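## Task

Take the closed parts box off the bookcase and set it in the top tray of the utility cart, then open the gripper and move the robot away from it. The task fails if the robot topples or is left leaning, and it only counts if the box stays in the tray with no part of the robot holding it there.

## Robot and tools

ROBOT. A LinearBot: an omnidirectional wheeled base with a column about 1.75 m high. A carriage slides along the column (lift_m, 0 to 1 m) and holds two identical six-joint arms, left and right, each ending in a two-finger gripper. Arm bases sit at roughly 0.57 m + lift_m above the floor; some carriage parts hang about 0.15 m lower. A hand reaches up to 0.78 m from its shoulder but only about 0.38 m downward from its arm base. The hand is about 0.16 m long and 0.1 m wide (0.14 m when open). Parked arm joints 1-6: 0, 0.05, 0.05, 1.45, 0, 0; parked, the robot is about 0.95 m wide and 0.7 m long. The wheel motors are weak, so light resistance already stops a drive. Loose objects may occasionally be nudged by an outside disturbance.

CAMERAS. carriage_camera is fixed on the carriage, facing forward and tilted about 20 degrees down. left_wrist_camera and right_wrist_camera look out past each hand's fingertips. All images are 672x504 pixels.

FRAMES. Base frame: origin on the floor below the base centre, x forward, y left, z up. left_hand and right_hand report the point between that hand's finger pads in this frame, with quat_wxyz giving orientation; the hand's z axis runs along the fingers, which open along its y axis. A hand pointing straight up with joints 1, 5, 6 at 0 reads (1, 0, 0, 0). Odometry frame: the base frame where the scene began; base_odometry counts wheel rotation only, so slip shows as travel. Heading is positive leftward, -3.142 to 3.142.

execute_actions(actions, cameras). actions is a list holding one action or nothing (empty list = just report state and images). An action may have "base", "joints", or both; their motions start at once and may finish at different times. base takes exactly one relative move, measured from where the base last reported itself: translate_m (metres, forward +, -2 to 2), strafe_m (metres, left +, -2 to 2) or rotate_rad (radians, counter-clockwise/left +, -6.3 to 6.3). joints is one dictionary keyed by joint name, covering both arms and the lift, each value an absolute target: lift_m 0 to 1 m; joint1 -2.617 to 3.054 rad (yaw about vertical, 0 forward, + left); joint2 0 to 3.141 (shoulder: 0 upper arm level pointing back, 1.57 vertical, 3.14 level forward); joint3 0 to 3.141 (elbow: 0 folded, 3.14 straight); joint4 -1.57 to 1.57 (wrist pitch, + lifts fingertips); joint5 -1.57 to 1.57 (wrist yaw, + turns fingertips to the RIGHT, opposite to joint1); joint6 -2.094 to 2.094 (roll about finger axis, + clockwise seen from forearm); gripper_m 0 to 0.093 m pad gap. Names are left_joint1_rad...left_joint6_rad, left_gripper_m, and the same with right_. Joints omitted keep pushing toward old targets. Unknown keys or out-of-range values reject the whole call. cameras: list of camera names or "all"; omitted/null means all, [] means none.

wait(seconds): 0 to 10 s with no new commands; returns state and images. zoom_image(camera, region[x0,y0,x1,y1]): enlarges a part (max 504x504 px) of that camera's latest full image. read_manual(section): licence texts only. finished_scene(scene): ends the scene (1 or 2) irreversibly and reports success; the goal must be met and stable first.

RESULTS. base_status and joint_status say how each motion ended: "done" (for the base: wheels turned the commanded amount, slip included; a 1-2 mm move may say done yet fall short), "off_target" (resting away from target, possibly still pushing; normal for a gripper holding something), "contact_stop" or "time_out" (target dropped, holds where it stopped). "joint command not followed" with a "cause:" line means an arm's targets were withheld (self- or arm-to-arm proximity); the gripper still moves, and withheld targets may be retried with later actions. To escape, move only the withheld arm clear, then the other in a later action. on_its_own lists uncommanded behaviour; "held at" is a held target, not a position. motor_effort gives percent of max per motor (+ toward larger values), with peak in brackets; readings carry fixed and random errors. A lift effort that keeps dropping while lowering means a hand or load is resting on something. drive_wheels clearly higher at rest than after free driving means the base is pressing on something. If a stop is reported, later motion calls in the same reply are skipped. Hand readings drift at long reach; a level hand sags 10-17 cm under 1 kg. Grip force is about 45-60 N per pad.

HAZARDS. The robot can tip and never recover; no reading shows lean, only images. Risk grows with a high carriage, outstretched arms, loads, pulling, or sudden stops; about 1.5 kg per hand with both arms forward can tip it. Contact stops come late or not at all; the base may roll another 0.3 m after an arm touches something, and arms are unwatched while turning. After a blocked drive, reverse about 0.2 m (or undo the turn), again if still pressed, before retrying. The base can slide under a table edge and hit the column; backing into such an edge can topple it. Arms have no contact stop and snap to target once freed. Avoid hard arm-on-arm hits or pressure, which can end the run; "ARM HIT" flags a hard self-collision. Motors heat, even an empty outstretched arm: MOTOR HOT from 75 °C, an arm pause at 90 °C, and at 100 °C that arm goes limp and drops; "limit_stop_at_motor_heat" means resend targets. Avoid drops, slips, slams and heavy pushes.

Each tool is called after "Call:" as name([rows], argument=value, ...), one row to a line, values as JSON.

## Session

Call:
execute_actions(actions=[], cameras=["carriage_camera"])

Scene clock: 0.00 s.
base_odometry: x=+0.000 y=+0.000 heading=+0.000 (m, m, rad; odometry frame)
base_status: not commanded
joint_positions: lift_m=+0.299 left_joint1_rad=+0.027 left_joint2_rad=+0.041 left_joint3_rad=+0.055 left_joint4_rad=+1.470 left_joint5_rad=-0.003 left_joint6_rad=+0.010 left_gripper_m=+0.094 right_joint1_rad=-0.004 right_joint2_rad=+0.036 right_joint3_rad=+0.061 right_joint4_rad=+1.416 right_joint5_rad=+0.021 right_joint6_rad=+0.036 right_gripper_m=+0.094
joint_status: not commanded
motor_effort: lift_m=+22 drive_wheels=+6 (%)
left_hand: x=+0.3029 y=+0.3509 z=+1.2967 quat_wxyz=(+0.999, -0.002, +0.044, +0.019) (m; base frame)
right_hand: x=+0.3126 y=-0.3536 z=+1.2967 quat_wxyz=(+0.998, +0.012, +0.065, +0.015) (m; base frame)
pictures: carriage_camera
Images, in order (width x height): carriage_camera 672x504.

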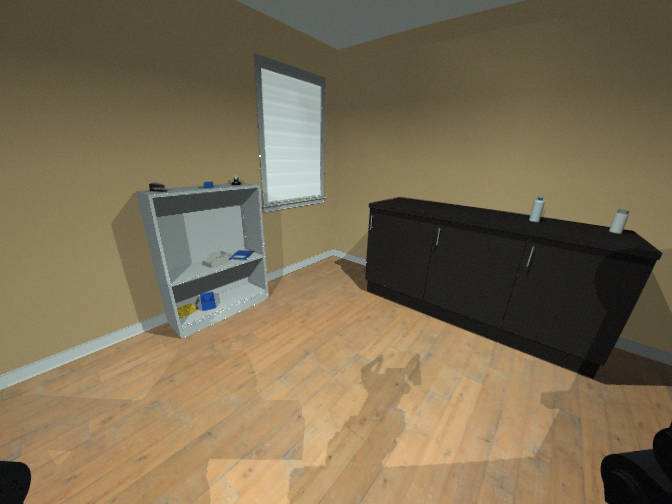

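Call:
zoom_image(camera="carriage_camera", region=[125, 165, 285, 345])

Region (125, 165, 285, 345) of carriage_camera's 672x504 image, scaled by 2.800, with more detail than that image has.

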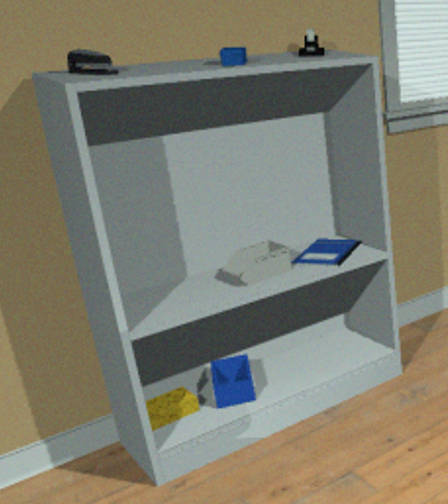

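Call:
execute_actions([
  {"base":{"translate_m":0.78},"joints":{"lift_m":0.5}},
], cameras=[])

Call:
execute_actions([
  {"base":{"rotate_rad":0.825}},
], cameras=["carriage_camera"])

Call:
execute_actions([
  {"base":{"translate_m":0.85},"joints":{"right_joint2_rad":1.9,"right_joint3_rad":1.6,"right_joint4_rad":-0.7}},
], cameras=["carriage_camera","right_wrist_camera"])

Scene clock: 13.37 s.
base_odometry: x=+0.780 y=+0.000 heading=+0.000 (m, m, rad; odometry frame)
base_status: done
joint_positions: lift_m=+0.500 left_joint1_rad=+0.027 left_joint2_rad=+0.041 left_joint3_rad=+0.055 left_joint4_rad=+1.470 left_joint5_rad=-0.003 left_joint6_rad=+0.010 left_gripper_m=+0.094 right_joint1_rad=-0.004 right_joint2_rad=+0.036 right_joint3_rad=+0.061 right_joint4_rad=+1.416 right_joint5_rad=+0.021 right_joint6_rad=+0.036 right_gripper_m=+0.094
joint_status: all done
motor_effort: lift_m=+24(28) drive_wheels=-4(36) (%)
left_hand: x=+0.3029 y=+0.3509 z=+1.4969 quat_wxyz=(+0.999, -0.002, +0.044, +0.019) (m; base frame)
right_hand: x=+0.3126 y=-0.3536 z=+1.4970 quat_wxyz=(+0.998, +0.012, +0.065, +0.015) (m; base frame)
pictures: none
No camera images: the call's "cameras" was empty. Leave "cameras" out to get every camera's image.

Scene clock: 15.77 s.
base_odometry: x=+0.780 y=+0.000 heading=+0.823 (m, m, rad; odometry frame)
base_status: done
joint_positions: lift_m=+0.500 left_joint1_rad=+0.027 left_joint2_rad=+0.041 left_joint3_rad=+0.055 left_joint4_rad=+1.470 left_joint5_rad=-0.003 left_joint6_rad=+0.010 left_gripper_m=+0.094 right_joint1_rad=-0.004 right_joint2_rad=+0.036 right_joint3_rad=+0.061 right_joint4_rad=+1.416 right_joint5_rad=+0.021 right_joint6_rad=+0.036 right_gripper_m=+0.094
joint_status: not commanded
motor_effort: lift_m=+24(24) drive_wheels=+16(38) (%)
left_hand: x=+0.3029 y=+0.3509 z=+1.4969 quat_wxyz=(+0.999, -0.002, +0.044, +0.019) (m; base frame)
right_hand: x=+0.3126 y=-0.3536 z=+1.4970 quat_wxyz=(+0.998, +0.012, +0.065, +0.015) (m; base frame)
pictures: carriage_camera
Images, in order (width x height): carriage_camera 672x504.

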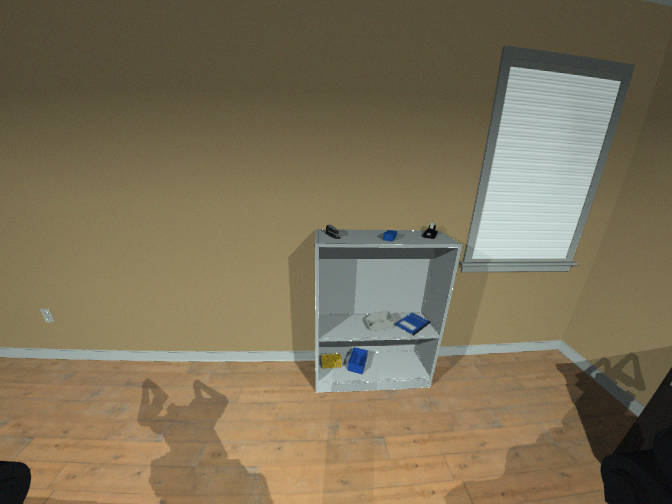

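Scene clock: 19.87 s.
base_odometry: x=+1.357 y=+0.624 heading=+0.824 (m, m, rad; odometry frame)
base_status: done
joint_positions: lift_m=+0.500 left_joint1_rad=+0.027 left_joint2_rad=+0.041 left_joint3_rad=+0.055 left_joint4_rad=+1.470 left_joint5_rad=-0.003 left_joint6_rad=+0.010 left_gripper_m=+0.094 right_joint1_rad=-0.004 right_joint2_rad=+1.897 right_joint3_rad=+1.582 right_joint4_rad=-0.700 right_joint5_rad=+0.021 right_joint6_rad=+0.036 right_gripper_m=+0.094
joint_status: all done
motor_effort: lift_m=+24(24) drive_wheels=-10(47) (%)
left_hand: x=+0.3029 y=+0.3509 z=+1.4969 quat_wxyz=(+0.999, -0.002, +0.044, +0.019) (m; base frame)
right_hand: x=+0.7670 y=-0.3555 z=+1.1999 quat_wxyz=(+0.274, +0.022, +0.961, -0.006) (m; base frame)
pictures: carriage_camera, right_wrist_camera
Images, in order (width x height): carriage_camera 672x504, right_wrist_camera 672x504.

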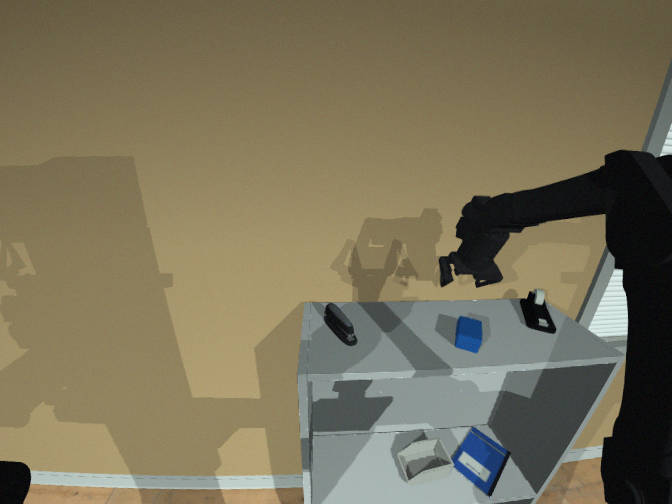

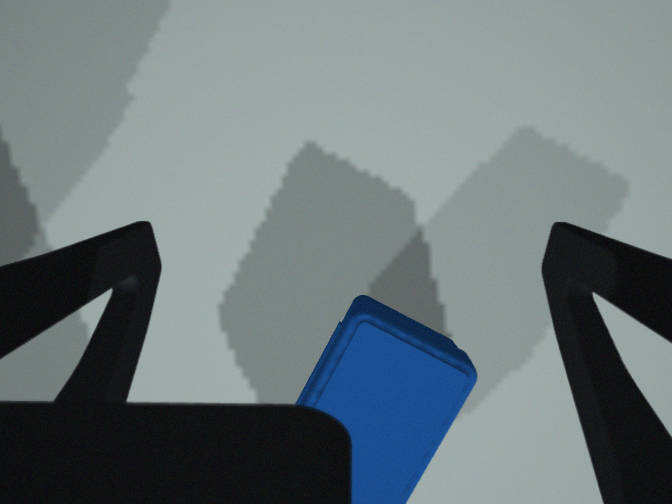

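Call:
execute_actions([
  {"base":{"translate_m":0.035},"joints":{"right_joint4_rad":-1.22,"right_joint6_rad":0.52}},
], cameras=["carriage_camera","right_wrist_camera"])

Scene clock: 25.90 s.
base_odometry: x=+1.381 y=+0.650 heading=+0.826 (m, m, rad; odometry frame)
base_status: done
joint_positions: lift_m=+0.500 left_joint1_rad=+0.027 left_joint2_rad=+0.041 left_joint3_rad=+0.055 left_joint4_rad=+1.470 left_joint5_rad=-0.003 left_joint6_rad=+0.010 left_gripper_m=+0.094 right_joint1_rad=-0.004 right_joint2_rad=+1.897 right_joint3_rad=+1.582 right_joint4_rad=-1.209 right_joint5_rad=+0.021 right_joint6_rad=+0.514 right_gripper_m=+0.094
joint_status: all done
motor_effort: lift_m=+24(24) drive_wheels=-7(42) (%)
left_hand: x=+0.3027 y=+0.3509 z=+1.4970 quat_wxyz=(+0.999, -0.002, +0.043, +0.019) (m; base frame)
right_hand: x=+0.6488 y=-0.3550 z=+1.1632 quat_wxyz=(+0.025, +0.257, +0.966, -0.004) (m; base frame)
pictures: carriage_camera, right_wrist_camera
Images, in order (width x height): carriage_camera 672x504, right_wrist_camera 672x504.

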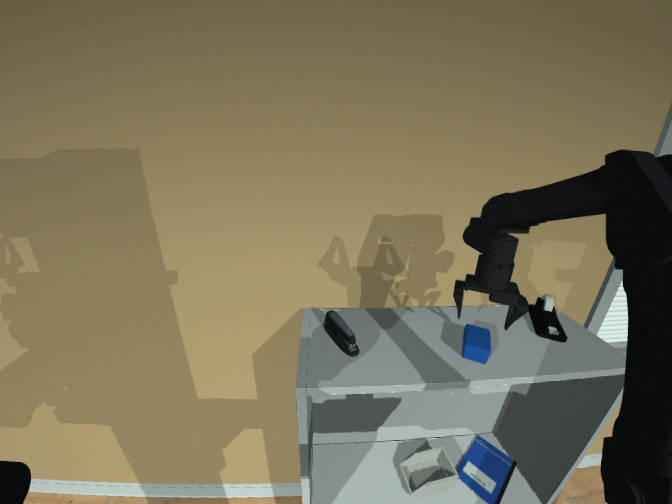

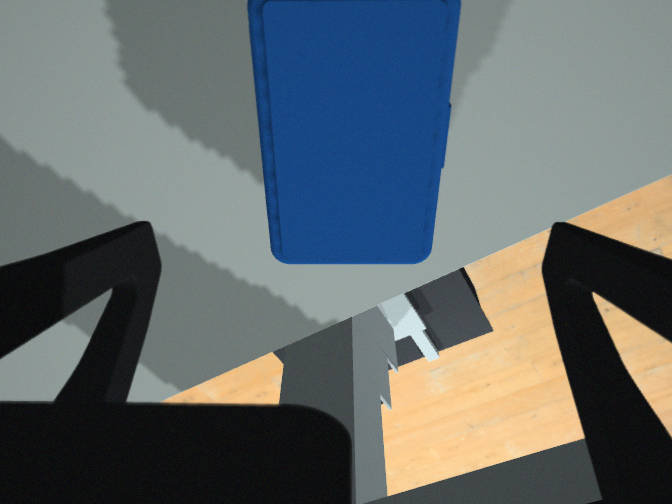

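Call:
execute_actions([
  {"joints":{"lift_m":0.44}},
], cameras=["carriage_camera","right_wrist_camera"])

Call:
zoom_image(camera="carriage_camera", region=[430, 260, 570, 370])

Scene clock: 29.07 s.
base_odometry: x=+1.381 y=+0.650 heading=+0.826 (m, m, rad; odometry frame)
base_status: not commanded
joint_positions: lift_m=+0.440 left_joint1_rad=+0.027 left_joint2_rad=+0.041 left_joint3_rad=+0.055 left_joint4_rad=+1.470 left_joint5_rad=-0.003 left_joint6_rad=+0.010 left_gripper_m=+0.094 right_joint1_rad=-0.004 right_joint2_rad=+1.898 right_joint3_rad=+1.590 right_joint4_rad=-1.213 right_joint5_rad=+0.021 right_joint6_rad=+0.514 right_gripper_m=+0.094
joint_status: all done
motor_effort: lift_m=+20(19) drive_wheels=+8(8) (%)
left_hand: x=+0.3027 y=+0.3509 z=+1.4374 quat_wxyz=(+0.999, -0.002, +0.043, +0.019) (m; base frame)
right_hand: x=+0.6499 y=-0.3550 z=+1.1053 quat_wxyz=(+0.027, +0.257, +0.966, -0.004) (m; base frame)
pictures: carriage_camera, right_wrist_camera
Images, in order (width x height): carriage_camera 672x504, right_wrist_camera 672x504.

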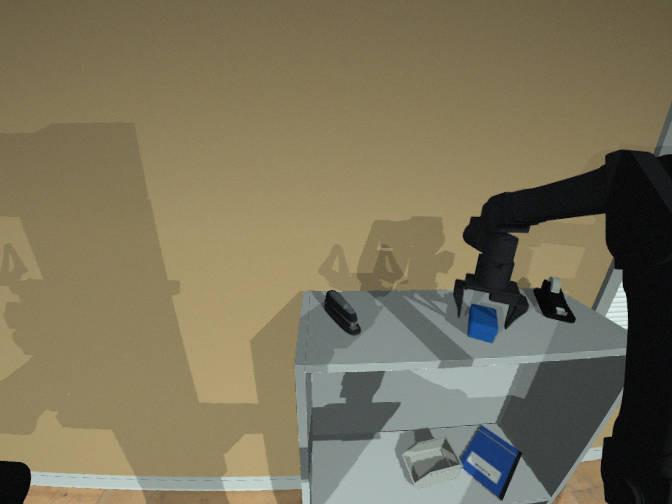

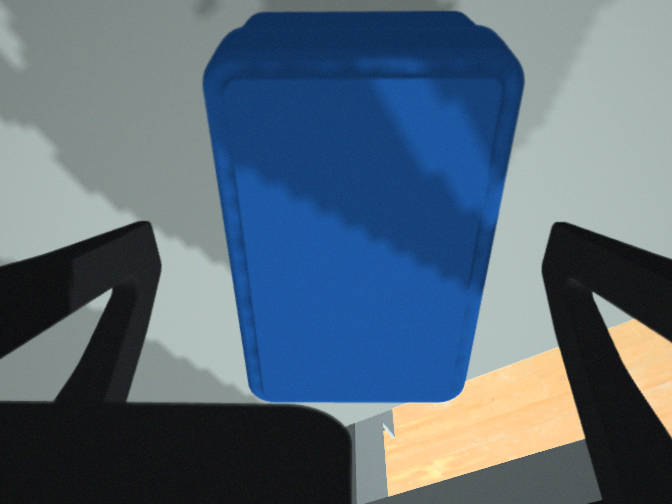

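Region (430, 260, 570, 370) of carriage_camera's 672x504 image, scaled by 3.600, with more detail than that image has; it fills the top 396 rows of this view, and the rest is white.

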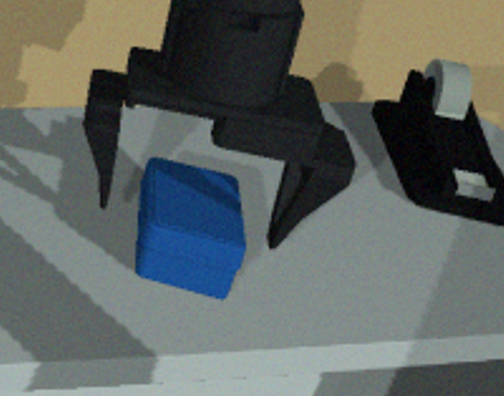

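Call:
execute_actions([
  {"joints":{"lift_m":0.42}},
], cameras=[])

Call:
execute_actions([
  {"joints":{"right_gripper_m":0.04}},
], cameras=["right_wrist_camera"])

Call:
execute_actions([
  {"joints":{"lift_m":0.47}},
], cameras=["carriage_camera","right_wrist_camera"])

Scene clock: 33.37 s.
base_odometry: x=+1.381 y=+0.650 heading=+0.826 (m, m, rad; odometry frame)
base_status: not commanded
joint_positions: lift_m=+0.420 left_joint1_rad=+0.027 left_joint2_rad=+0.041 left_joint3_rad=+0.055 left_joint4_rad=+1.470 left_joint5_rad=-0.003 left_joint6_rad=+0.010 left_gripper_m=+0.094 right_joint1_rad=-0.004 right_joint2_rad=+1.899 right_joint3_rad=+1.590 right_joint4_rad=-1.214 right_joint5_rad=+0.021 right_joint6_rad=+0.514 right_gripper_m=+0.094
joint_status: all done
motor_effort: lift_m=+20(20) drive_wheels=-7(10) (%)
left_hand: x=+0.3027 y=+0.3509 z=+1.4174 quat_wxyz=(+0.999, -0.002, +0.043, +0.019) (m; base frame)
right_hand: x=+0.6496 y=-0.3550 z=+1.0849 quat_wxyz=(+0.026, +0.257, +0.966, -0.004) (m; base frame)
pictures: none
No camera images: the call's "cameras" was empty. Leave "cameras" out to get every camera's image.

Scene clock: 33.97 s.
base_odometry: x=+1.381 y=+0.650 heading=+0.826 (m, m, rad; odometry frame)
base_status: not commanded
joint_positions: lift_m=+0.420 left_joint1_rad=+0.027 left_joint2_rad=+0.041 left_joint3_rad=+0.055 left_joint4_rad=+1.470 left_joint5_rad=-0.003 left_joint6_rad=+0.010 left_gripper_m=+0.094 right_joint1_rad=-0.004 right_joint2_rad=+1.899 right_joint3_rad=+1.590 right_joint4_rad=-1.214 right_joint5_rad=+0.021 right_joint6_rad=+0.515 right_gripper_m=+0.056
joint_status: right_gripper_m off_target (ended at +0.056, target +0.040)
motor_effort: lift_m=+20(20) drive_wheels=-7(7) (%)
left_hand: x=+0.3027 y=+0.3509 z=+1.4174 quat_wxyz=(+0.999, -0.002, +0.043, +0.019) (m; base frame)
right_hand: x=+0.6495 y=-0.3550 z=+1.0849 quat_wxyz=(+0.025, +0.257, +0.966, -0.004) (m; base frame)
pictures: right_wrist_camera
Images, in order (width x height): right_wrist_camera 672x504.

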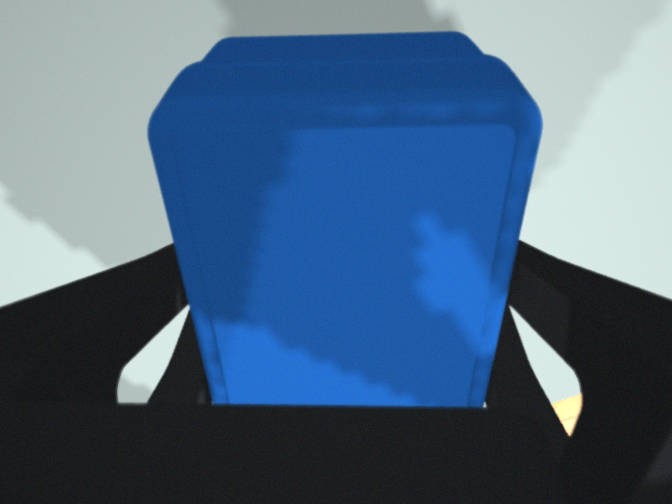

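Scene clock: 34.70 s.
base_odometry: x=+1.381 y=+0.650 heading=+0.826 (m, m, rad; odometry frame)
base_status: not commanded
joint_positions: lift_m=+0.470 left_joint1_rad=+0.027 left_joint2_rad=+0.041 left_joint3_rad=+0.055 left_joint4_rad=+1.470 left_joint5_rad=-0.003 left_joint6_rad=+0.010 left_gripper_m=+0.094 right_joint1_rad=-0.004 right_joint2_rad=+1.897 right_joint3_rad=+1.590 right_joint4_rad=-1.215 right_joint5_rad=+0.021 right_joint6_rad=+0.515 right_gripper_m=+0.056
joint_status: all done
motor_effort: lift_m=+24(29) drive_wheels=-7(7) (%)
left_hand: x=+0.3027 y=+0.3509 z=+1.4669 quat_wxyz=(+0.999, -0.002, +0.043, +0.019) (m; base frame)
right_hand: x=+0.6493 y=-0.3550 z=+1.1352 quat_wxyz=(+0.026, +0.257, +0.966, -0.004) (m; base frame)
pictures: carriage_camera, right_wrist_camera
Images, in order (width x height): carriage_camera 672x504, right_wrist_camera 672x504.

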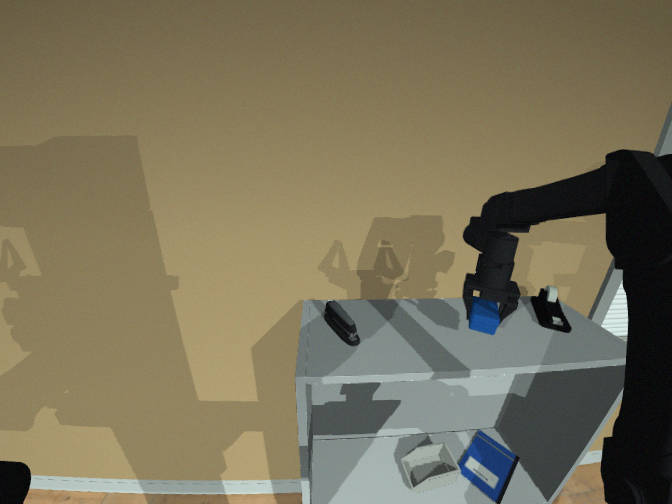

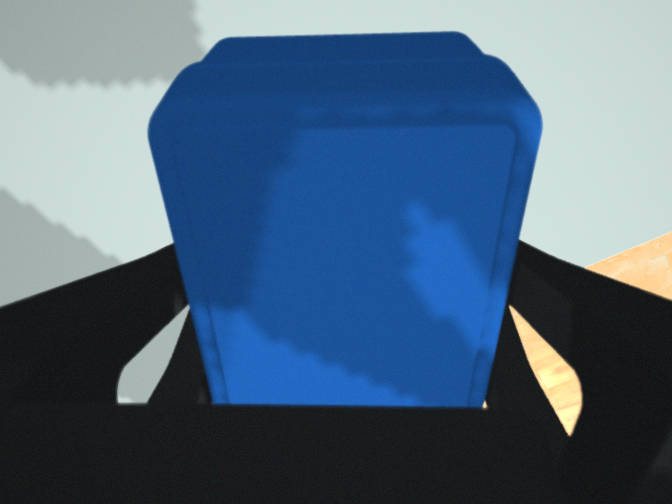

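Call:
execute_actions([
  {"base":{"translate_m":-0.9}},
], cameras=[])

Call:
execute_actions([
  {"base":{"rotate_rad":-3.1},"joints":{"lift_m":0.3}},
], cameras=["carriage_camera"])

Scene clock: 40.97 s.
base_odometry: x=+0.771 y=-0.012 heading=+0.827 (m, m, rad; odometry frame)
base_status: done
joint_positions: lift_m=+0.470 left_joint1_rad=+0.027 left_joint2_rad=+0.041 left_joint3_rad=+0.055 left_joint4_rad=+1.470 left_joint5_rad=-0.003 left_joint6_rad=+0.010 left_gripper_m=+0.094 right_joint1_rad=-0.004 right_joint2_rad=+1.897 right_joint3_rad=+1.590 right_joint4_rad=-1.215 right_joint5_rad=+0.021 right_joint6_rad=+0.515 right_gripper_m=+0.056
joint_status: not commanded
motor_effort: lift_m=+24(24) drive_wheels=-9(49) (%)
left_hand: x=+0.3028 y=+0.3509 z=+1.4669 quat_wxyz=(+0.999, -0.002, +0.043, +0.019) (m; base frame)
right_hand: x=+0.6493 y=-0.3550 z=+1.1352 quat_wxyz=(+0.026, +0.257, +0.966, -0.004) (m; base frame)
pictures: none
No camera images: the call's "cameras" was empty. Leave "cameras" out to get every camera's image.

Scene clock: 45.20 s.
base_odometry: x=+0.771 y=-0.012 heading=-2.272 (m, m, rad; odometry frame)
base_status: done
joint_positions: lift_m=+0.300 left_joint1_rad=+0.027 left_joint2_rad=+0.041 left_joint3_rad=+0.055 left_joint4_rad=+1.469 left_joint5_rad=-0.003 left_joint6_rad=+0.010 left_gripper_m=+0.094 right_joint1_rad=-0.012 right_joint2_rad=+1.899 right_joint3_rad=+1.591 right_joint4_rad=-1.209 right_joint5_rad=+0.022 right_joint6_rad=+0.515 right_gripper_m=+0.056
joint_status: all done
motor_effort: lift_m=+20(22) drive_wheels=+15(50) (%)
left_hand: x=+0.3031 y=+0.3509 z=+1.2974 quat_wxyz=(+0.999, -0.002, +0.044, +0.019) (m; base frame)
right_hand: x=+0.6510 y=-0.3580 z=+0.9654 quat_wxyz=(+0.029, +0.261, +0.965, -0.004) (m; base frame)
pictures: carriage_camera
Images, in order (width x height): carriage_camera 672x504.

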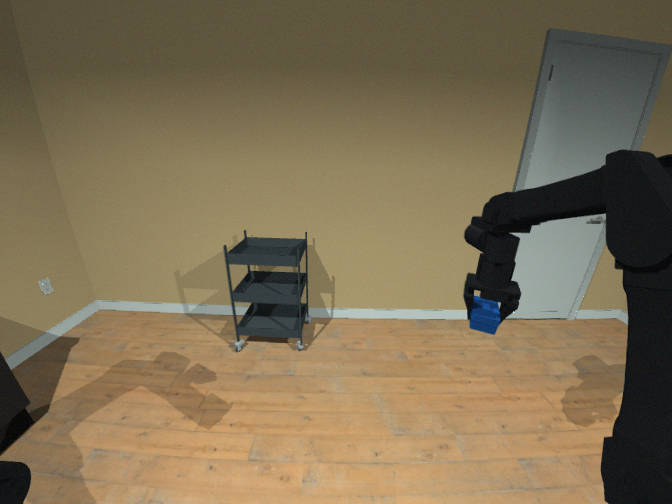

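Call:
execute_actions([
  {"base":{"strafe_m":0.65},"joints":{"right_joint1_rad":0.35}},
], cameras=[])

Call:
execute_actions([
  {"base":{"translate_m":0.95},"joints":{"lift_m":0.24}},
], cameras=["carriage_camera","right_wrist_camera"])

Scene clock: 55.43 s.
base_odometry: x=+1.267 y=-0.432 heading=-2.273 (m, m, rad; odometry frame)
base_status: done
joint_positions: lift_m=+0.300 left_joint1_rad=+0.027 left_joint2_rad=+0.041 left_joint3_rad=+0.055 left_joint4_rad=+1.469 left_joint5_rad=-0.003 left_joint6_rad=+0.010 left_gripper_m=+0.094 right_joint1_rad=+0.352 right_joint2_rad=+1.899 right_joint3_rad=+1.591 right_joint4_rad=-1.210 right_joint5_rad=+0.021 right_joint6_rad=+0.515 right_gripper_m=+0.056
joint_status: all done
motor_effort: lift_m=+20(20) drive_wheels=-9(41) (%)
left_hand: x=+0.3031 y=+0.3509 z=+1.2974 quat_wxyz=(+0.999, -0.002, +0.044, +0.019) (m; base frame)
right_hand: x=+0.6294 y=-0.2255 z=+0.9654 quat_wxyz=(+0.028, +0.081, +0.996, +0.002) (m; base frame)
pictures: none
No camera images: the call's "cameras" was empty. Leave "cameras" out to get every camera's image.

Scene clock: 59.73 s.
base_odometry: x=+0.654 y=-1.158 heading=-2.273 (m, m, rad; odometry frame)
base_status: done
joint_positions: lift_m=+0.240 left_joint1_rad=+0.027 left_joint2_rad=+0.041 left_joint3_rad=+0.055 left_joint4_rad=+1.469 left_joint5_rad=-0.003 left_joint6_rad=+0.010 left_gripper_m=+0.094 right_joint1_rad=+0.352 right_joint2_rad=+1.898 right_joint3_rad=+1.591 right_joint4_rad=-1.217 right_joint5_rad=+0.021 right_joint6_rad=+0.515 right_gripper_m=+0.056
joint_status: all done
motor_effort: lift_m=+20(19) drive_wheels=-8(42) (%)
left_hand: x=+0.3031 y=+0.3509 z=+1.2374 quat_wxyz=(+0.999, -0.002, +0.044, +0.019) (m; base frame)
right_hand: x=+0.6278 y=-0.2263 z=+0.9058 quat_wxyz=(+0.026, +0.082, +0.996, +0.000) (m; base frame)
pictures: carriage_camera, right_wrist_camera
Images, in order (width x height): carriage_camera 672x504, right_wrist_camera 672x504.

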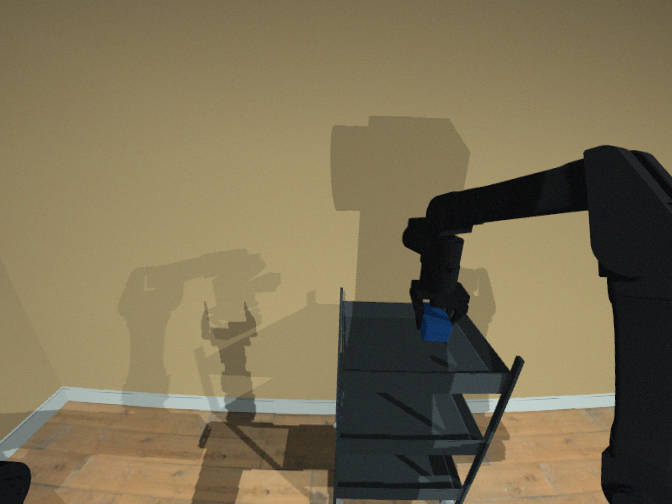

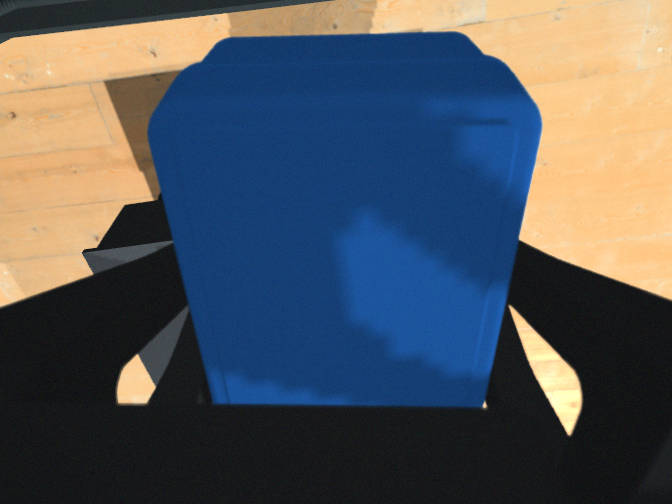

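Call:
execute_actions([
  {"base":{"translate_m":0.17},"joints":{"lift_m":0.16}},
], cameras=["carriage_camera","right_wrist_camera"])

Call:
execute_actions([
  {"joints":{"lift_m":0.06}},
], cameras=["carriage_camera","right_wrist_camera"])

Scene clock: 65.17 s.
base_odometry: x=+0.545 y=-1.288 heading=-2.272 (m, m, rad; odometry frame)
base_status: done
joint_positions: lift_m=+0.160 left_joint1_rad=+0.027 left_joint2_rad=+0.041 left_joint3_rad=+0.055 left_joint4_rad=+1.469 left_joint5_rad=-0.003 left_joint6_rad=+0.010 left_gripper_m=+0.094 right_joint1_rad=+0.352 right_joint2_rad=+1.898 right_joint3_rad=+1.591 right_joint4_rad=-1.220 right_joint5_rad=+0.021 right_joint6_rad=+0.515 right_gripper_m=+0.056
joint_status: all done
motor_effort: lift_m=+20(20) drive_wheels=-8(43) (%)
left_hand: x=+0.3030 y=+0.3509 z=+1.1574 quat_wxyz=(+0.999, -0.002, +0.044, +0.019) (m; base frame)
right_hand: x=+0.6273 y=-0.2265 z=+0.8258 quat_wxyz=(+0.025, +0.082, +0.996, +0.000) (m; base frame)
pictures: carriage_camera, right_wrist_camera
Images, in order (width x height): carriage_camera 672x504, right_wrist_camera 672x504.

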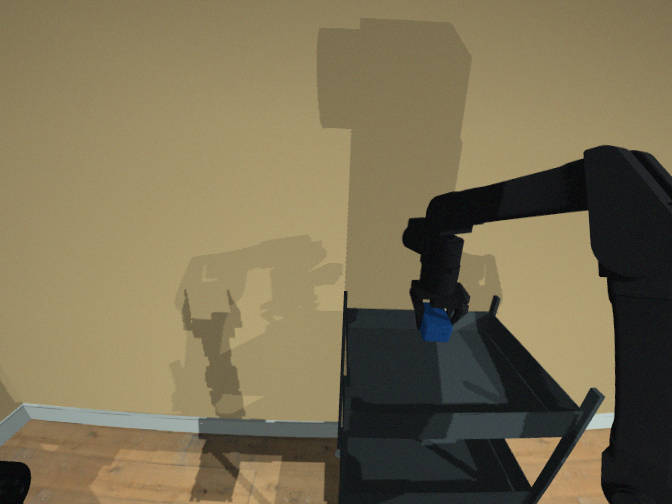

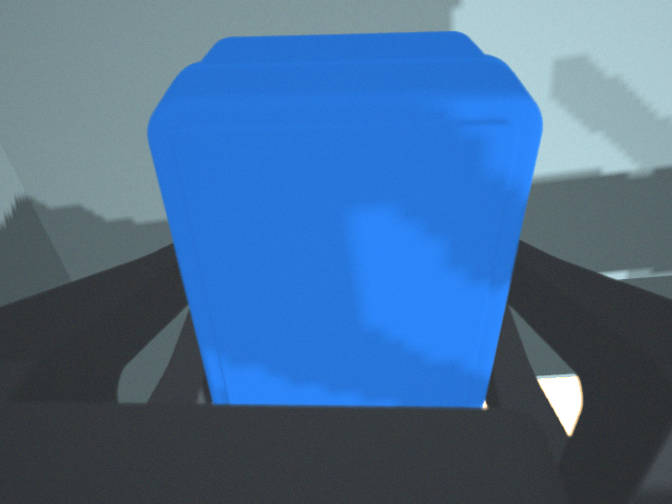

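Scene clock: 66.10 s.
base_odometry: x=+0.545 y=-1.288 heading=-2.272 (m, m, rad; odometry frame)
base_status: not commanded
joint_positions: lift_m=+0.060 left_joint1_rad=+0.027 left_joint2_rad=+0.041 left_joint3_rad=+0.055 left_joint4_rad=+1.469 left_joint5_rad=-0.003 left_joint6_rad=+0.010 left_gripper_m=+0.094 right_joint1_rad=+0.352 right_joint2_rad=+1.898 right_joint3_rad=+1.591 right_joint4_rad=-1.219 right_joint5_rad=+0.021 right_joint6_rad=+0.515 right_gripper_m=+0.056
joint_status: all done
motor_effort: lift_m=+19(19) drive_wheels=-6(8) (%)
left_hand: x=+0.3030 y=+0.3509 z=+1.0574 quat_wxyz=(+0.999, -0.002, +0.044, +0.019) (m; base frame)
right_hand: x=+0.6274 y=-0.2264 z=+0.7256 quat_wxyz=(+0.025, +0.082, +0.996, +0.000) (m; base frame)
pictures: carriage_camera, right_wrist_camera
Images, in order (width x height): carriage_camera 672x504, right_wrist_camera 672x504.

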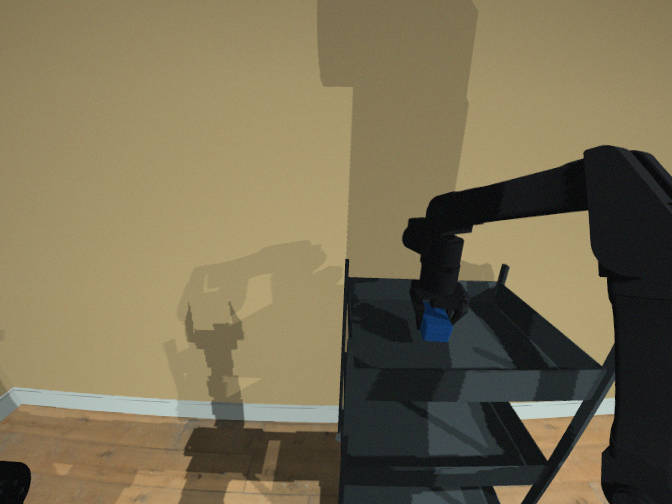

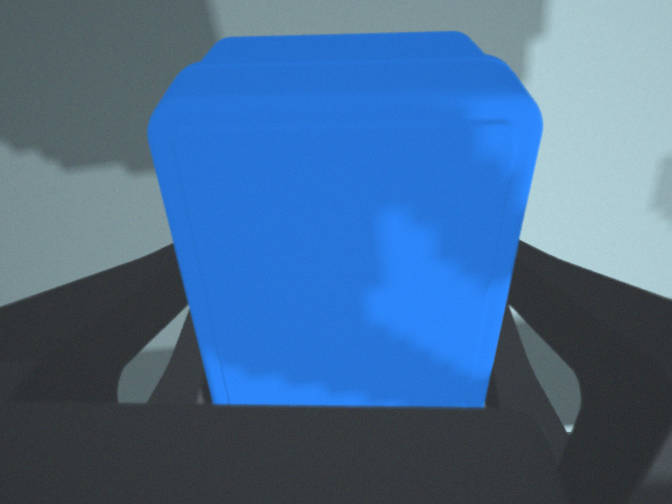

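Call:
execute_actions([
  {"joints":{"lift_m":0.03}},
], cameras=["right_wrist_camera"])

Scene clock: 68.50 s.
base_odometry: x=+0.545 y=-1.288 heading=-2.272 (m, m, rad; odometry frame)
base_status: not commanded
joint_positions: lift_m=+0.030 left_joint1_rad=+0.027 left_joint2_rad=+0.041 left_joint3_rad=+0.055 left_joint4_rad=+1.469 left_joint5_rad=-0.003 left_joint6_rad=+0.010 left_gripper_m=+0.094 right_joint1_rad=+0.352 right_joint2_rad=+1.900 right_joint3_rad=+1.591 right_joint4_rad=-1.219 right_joint5_rad=+0.021 right_joint6_rad=+0.515 right_gripper_m=+0.056
joint_status: all done
motor_effort: lift_m=+19(19) drive_wheels=-5(6) (%)
left_hand: x=+0.3030 y=+0.3509 z=+1.0274 quat_wxyz=(+0.999, -0.002, +0.044, +0.019) (m; base frame)
right_hand: x=+0.6274 y=-0.2264 z=+0.6949 quat_wxyz=(+0.024, +0.082, +0.996, -0.001) (m; base frame)
pictures: right_wrist_camera
Images, in order (width x height): right_wrist_camera 672x504.

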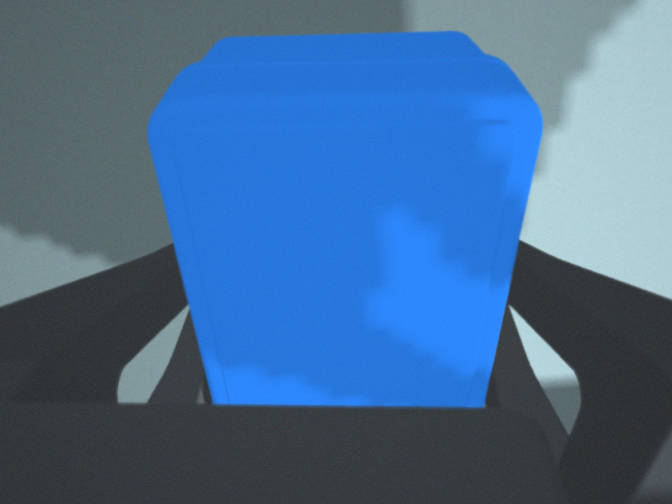

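Call:
execute_actions([
  {"joints":{"lift_m":0.02}},
], cameras=[])

Call:
execute_actions([
  {"joints":{"right_gripper_m":0.093}},
], cameras=["right_wrist_camera"])

Call:
execute_actions([
  {"joints":{"lift_m":0.2}},
], cameras=["right_wrist_camera"])

Call:
execute_actions([
  {"base":{"translate_m":-0.5},"joints":{"right_joint1_rad":0,"right_joint2_rad":0.05,"right_joint3_rad":0.05,"right_joint4_rad":1.45,"right_joint6_rad":0}},
], cameras=["carriage_camera"])

Scene clock: 73.90 s.
base_odometry: x=+0.545 y=-1.288 heading=-2.272 (m, m, rad; odometry frame)
base_status: not commanded
joint_positions: lift_m=+0.020 left_joint1_rad=+0.027 left_joint2_rad=+0.041 left_joint3_rad=+0.055 left_joint4_rad=+1.469 left_joint5_rad=-0.003 left_joint6_rad=+0.010 left_gripper_m=+0.094 right_joint1_rad=+0.352 right_joint2_rad=+1.897 right_joint3_rad=+1.593 right_joint4_rad=-1.221 right_joint5_rad=+0.021 right_joint6_rad=+0.515 right_gripper_m=+0.056
joint_status: all done
motor_effort: lift_m=+19(19) drive_wheels=-6(7) (%)
left_hand: x=+0.3031 y=+0.3509 z=+1.0175 quat_wxyz=(+0.999, -0.002, +0.044, +0.019) (m; base frame)
right_hand: x=+0.6274 y=-0.2264 z=+0.6864 quat_wxyz=(+0.025, +0.082, +0.996, +0.000) (m; base frame)
pictures: none
No camera images: the call's "cameras" was empty. Leave "cameras" out to get every camera's image.

Scene clock: 74.50 s.
base_odometry: x=+0.545 y=-1.288 heading=-2.272 (m, m, rad; odometry frame)
base_status: not commanded
joint_positions: lift_m=+0.020 left_joint1_rad=+0.027 left_joint2_rad=+0.041 left_joint3_rad=+0.055 left_joint4_rad=+1.469 left_joint5_rad=-0.003 left_joint6_rad=+0.010 left_gripper_m=+0.094 right_joint1_rad=+0.352 right_joint2_rad=+1.897 right_joint3_rad=+1.593 right_joint4_rad=-1.222 right_joint5_rad=+0.021 right_joint6_rad=+0.515 right_gripper_m=+0.093
joint_status: all done
motor_effort: lift_m=+19(19) drive_wheels=-5(6) (%)
left_hand: x=+0.3031 y=+0.3509 z=+1.0175 quat_wxyz=(+0.999, -0.002, +0.044, +0.019) (m; base frame)
right_hand: x=+0.6274 y=-0.2265 z=+0.6864 quat_wxyz=(+0.025, +0.082, +0.996, +0.000) (m; base frame)
pictures: right_wrist_camera
Images, in order (width x height): right_wrist_camera 672x504.

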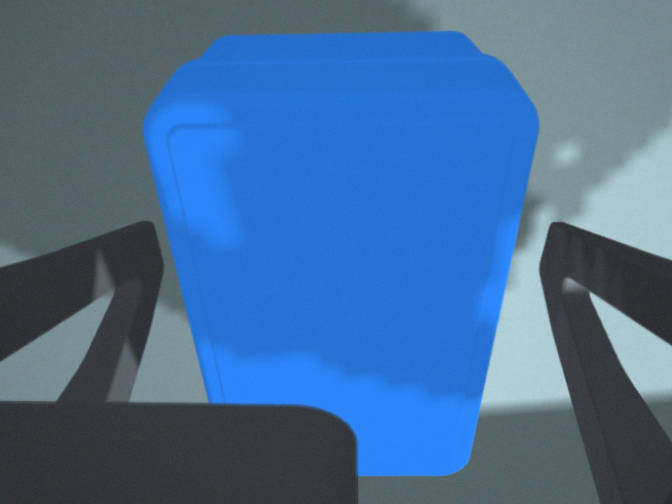

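Scene clock: 75.77 s.
base_odometry: x=+0.545 y=-1.288 heading=-2.272 (m, m, rad; odometry frame)
base_status: not commanded
joint_positions: lift_m=+0.200 left_joint1_rad=+0.027 left_joint2_rad=+0.041 left_joint3_rad=+0.055 left_joint4_rad=+1.469 left_joint5_rad=-0.003 left_joint6_rad=+0.010 left_gripper_m=+0.094 right_joint1_rad=+0.352 right_joint2_rad=+1.898 right_joint3_rad=+1.593 right_joint4_rad=-1.220 right_joint5_rad=+0.021 right_joint6_rad=+0.515 right_gripper_m=+0.093
joint_status: all done
motor_effort: lift_m=+24(29) drive_wheels=-5(5) (%)
left_hand: x=+0.3031 y=+0.3509 z=+1.1969 quat_wxyz=(+0.999, -0.002, +0.044, +0.019) (m; base frame)
right_hand: x=+0.6276 y=-0.2264 z=+0.8656 quat_wxyz=(+0.025, +0.082, +0.996, +0.000) (m; base frame)
pictures: right_wrist_camera
Images, in order (width x height): right_wrist_camera 672x504.

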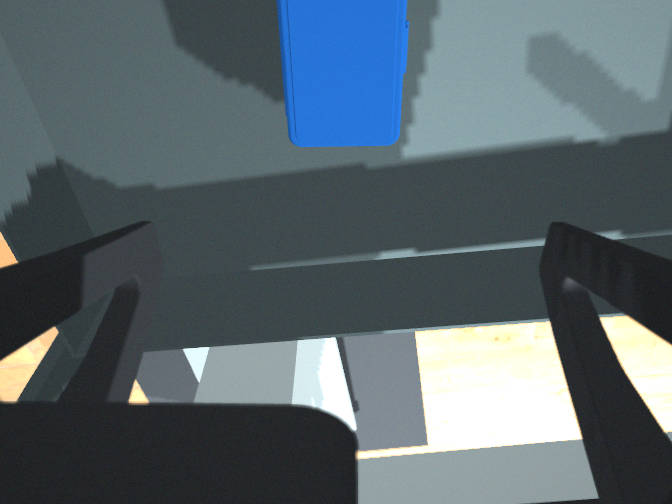

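Scene clock: 79.00 s.
base_odometry: x=+0.867 y=-0.906 heading=-2.271 (m, m, rad; odometry frame)
base_status: done
joint_positions: lift_m=+0.200 left_joint1_rad=+0.027 left_joint2_rad=+0.041 left_joint3_rad=+0.055 left_joint4_rad=+1.469 left_joint5_rad=-0.003 left_joint6_rad=+0.010 left_gripper_m=+0.094 right_joint1_rad=+0.003 right_joint2_rad=+0.059 right_joint3_rad=+0.069 right_joint4_rad=+1.450 right_joint5_rad=+0.023 right_joint6_rad=+0.006 right_gripper_m=+0.093
joint_status: all done
motor_effort: lift_m=+24(24) drive_wheels=-9(49) (%)
left_hand: x=+0.3031 y=+0.3509 z=+1.1969 quat_wxyz=(+0.999, -0.002, +0.044, +0.019) (m; base frame)
right_hand: x=+0.3090 y=-0.3536 z=+1.2000 quat_wxyz=(+0.998, +0.011, +0.055, +0.004) (m; base frame)
pictures: carriage_camera
Images, in order (width x height): carriage_camera 672x504.

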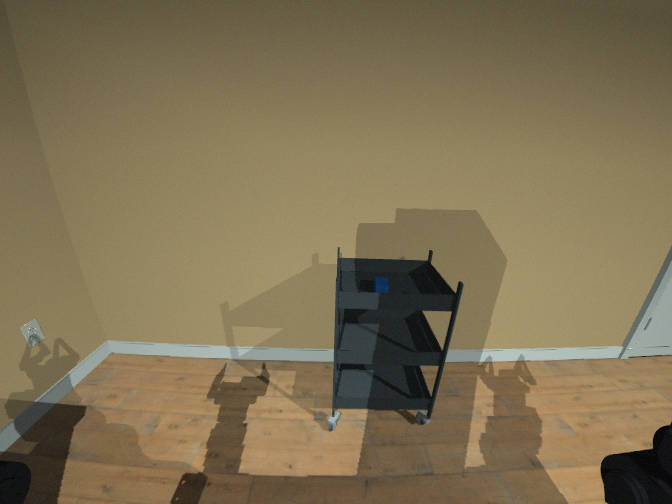

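Call:
finished_scene(scene=2)

The scene is finished: the task was done.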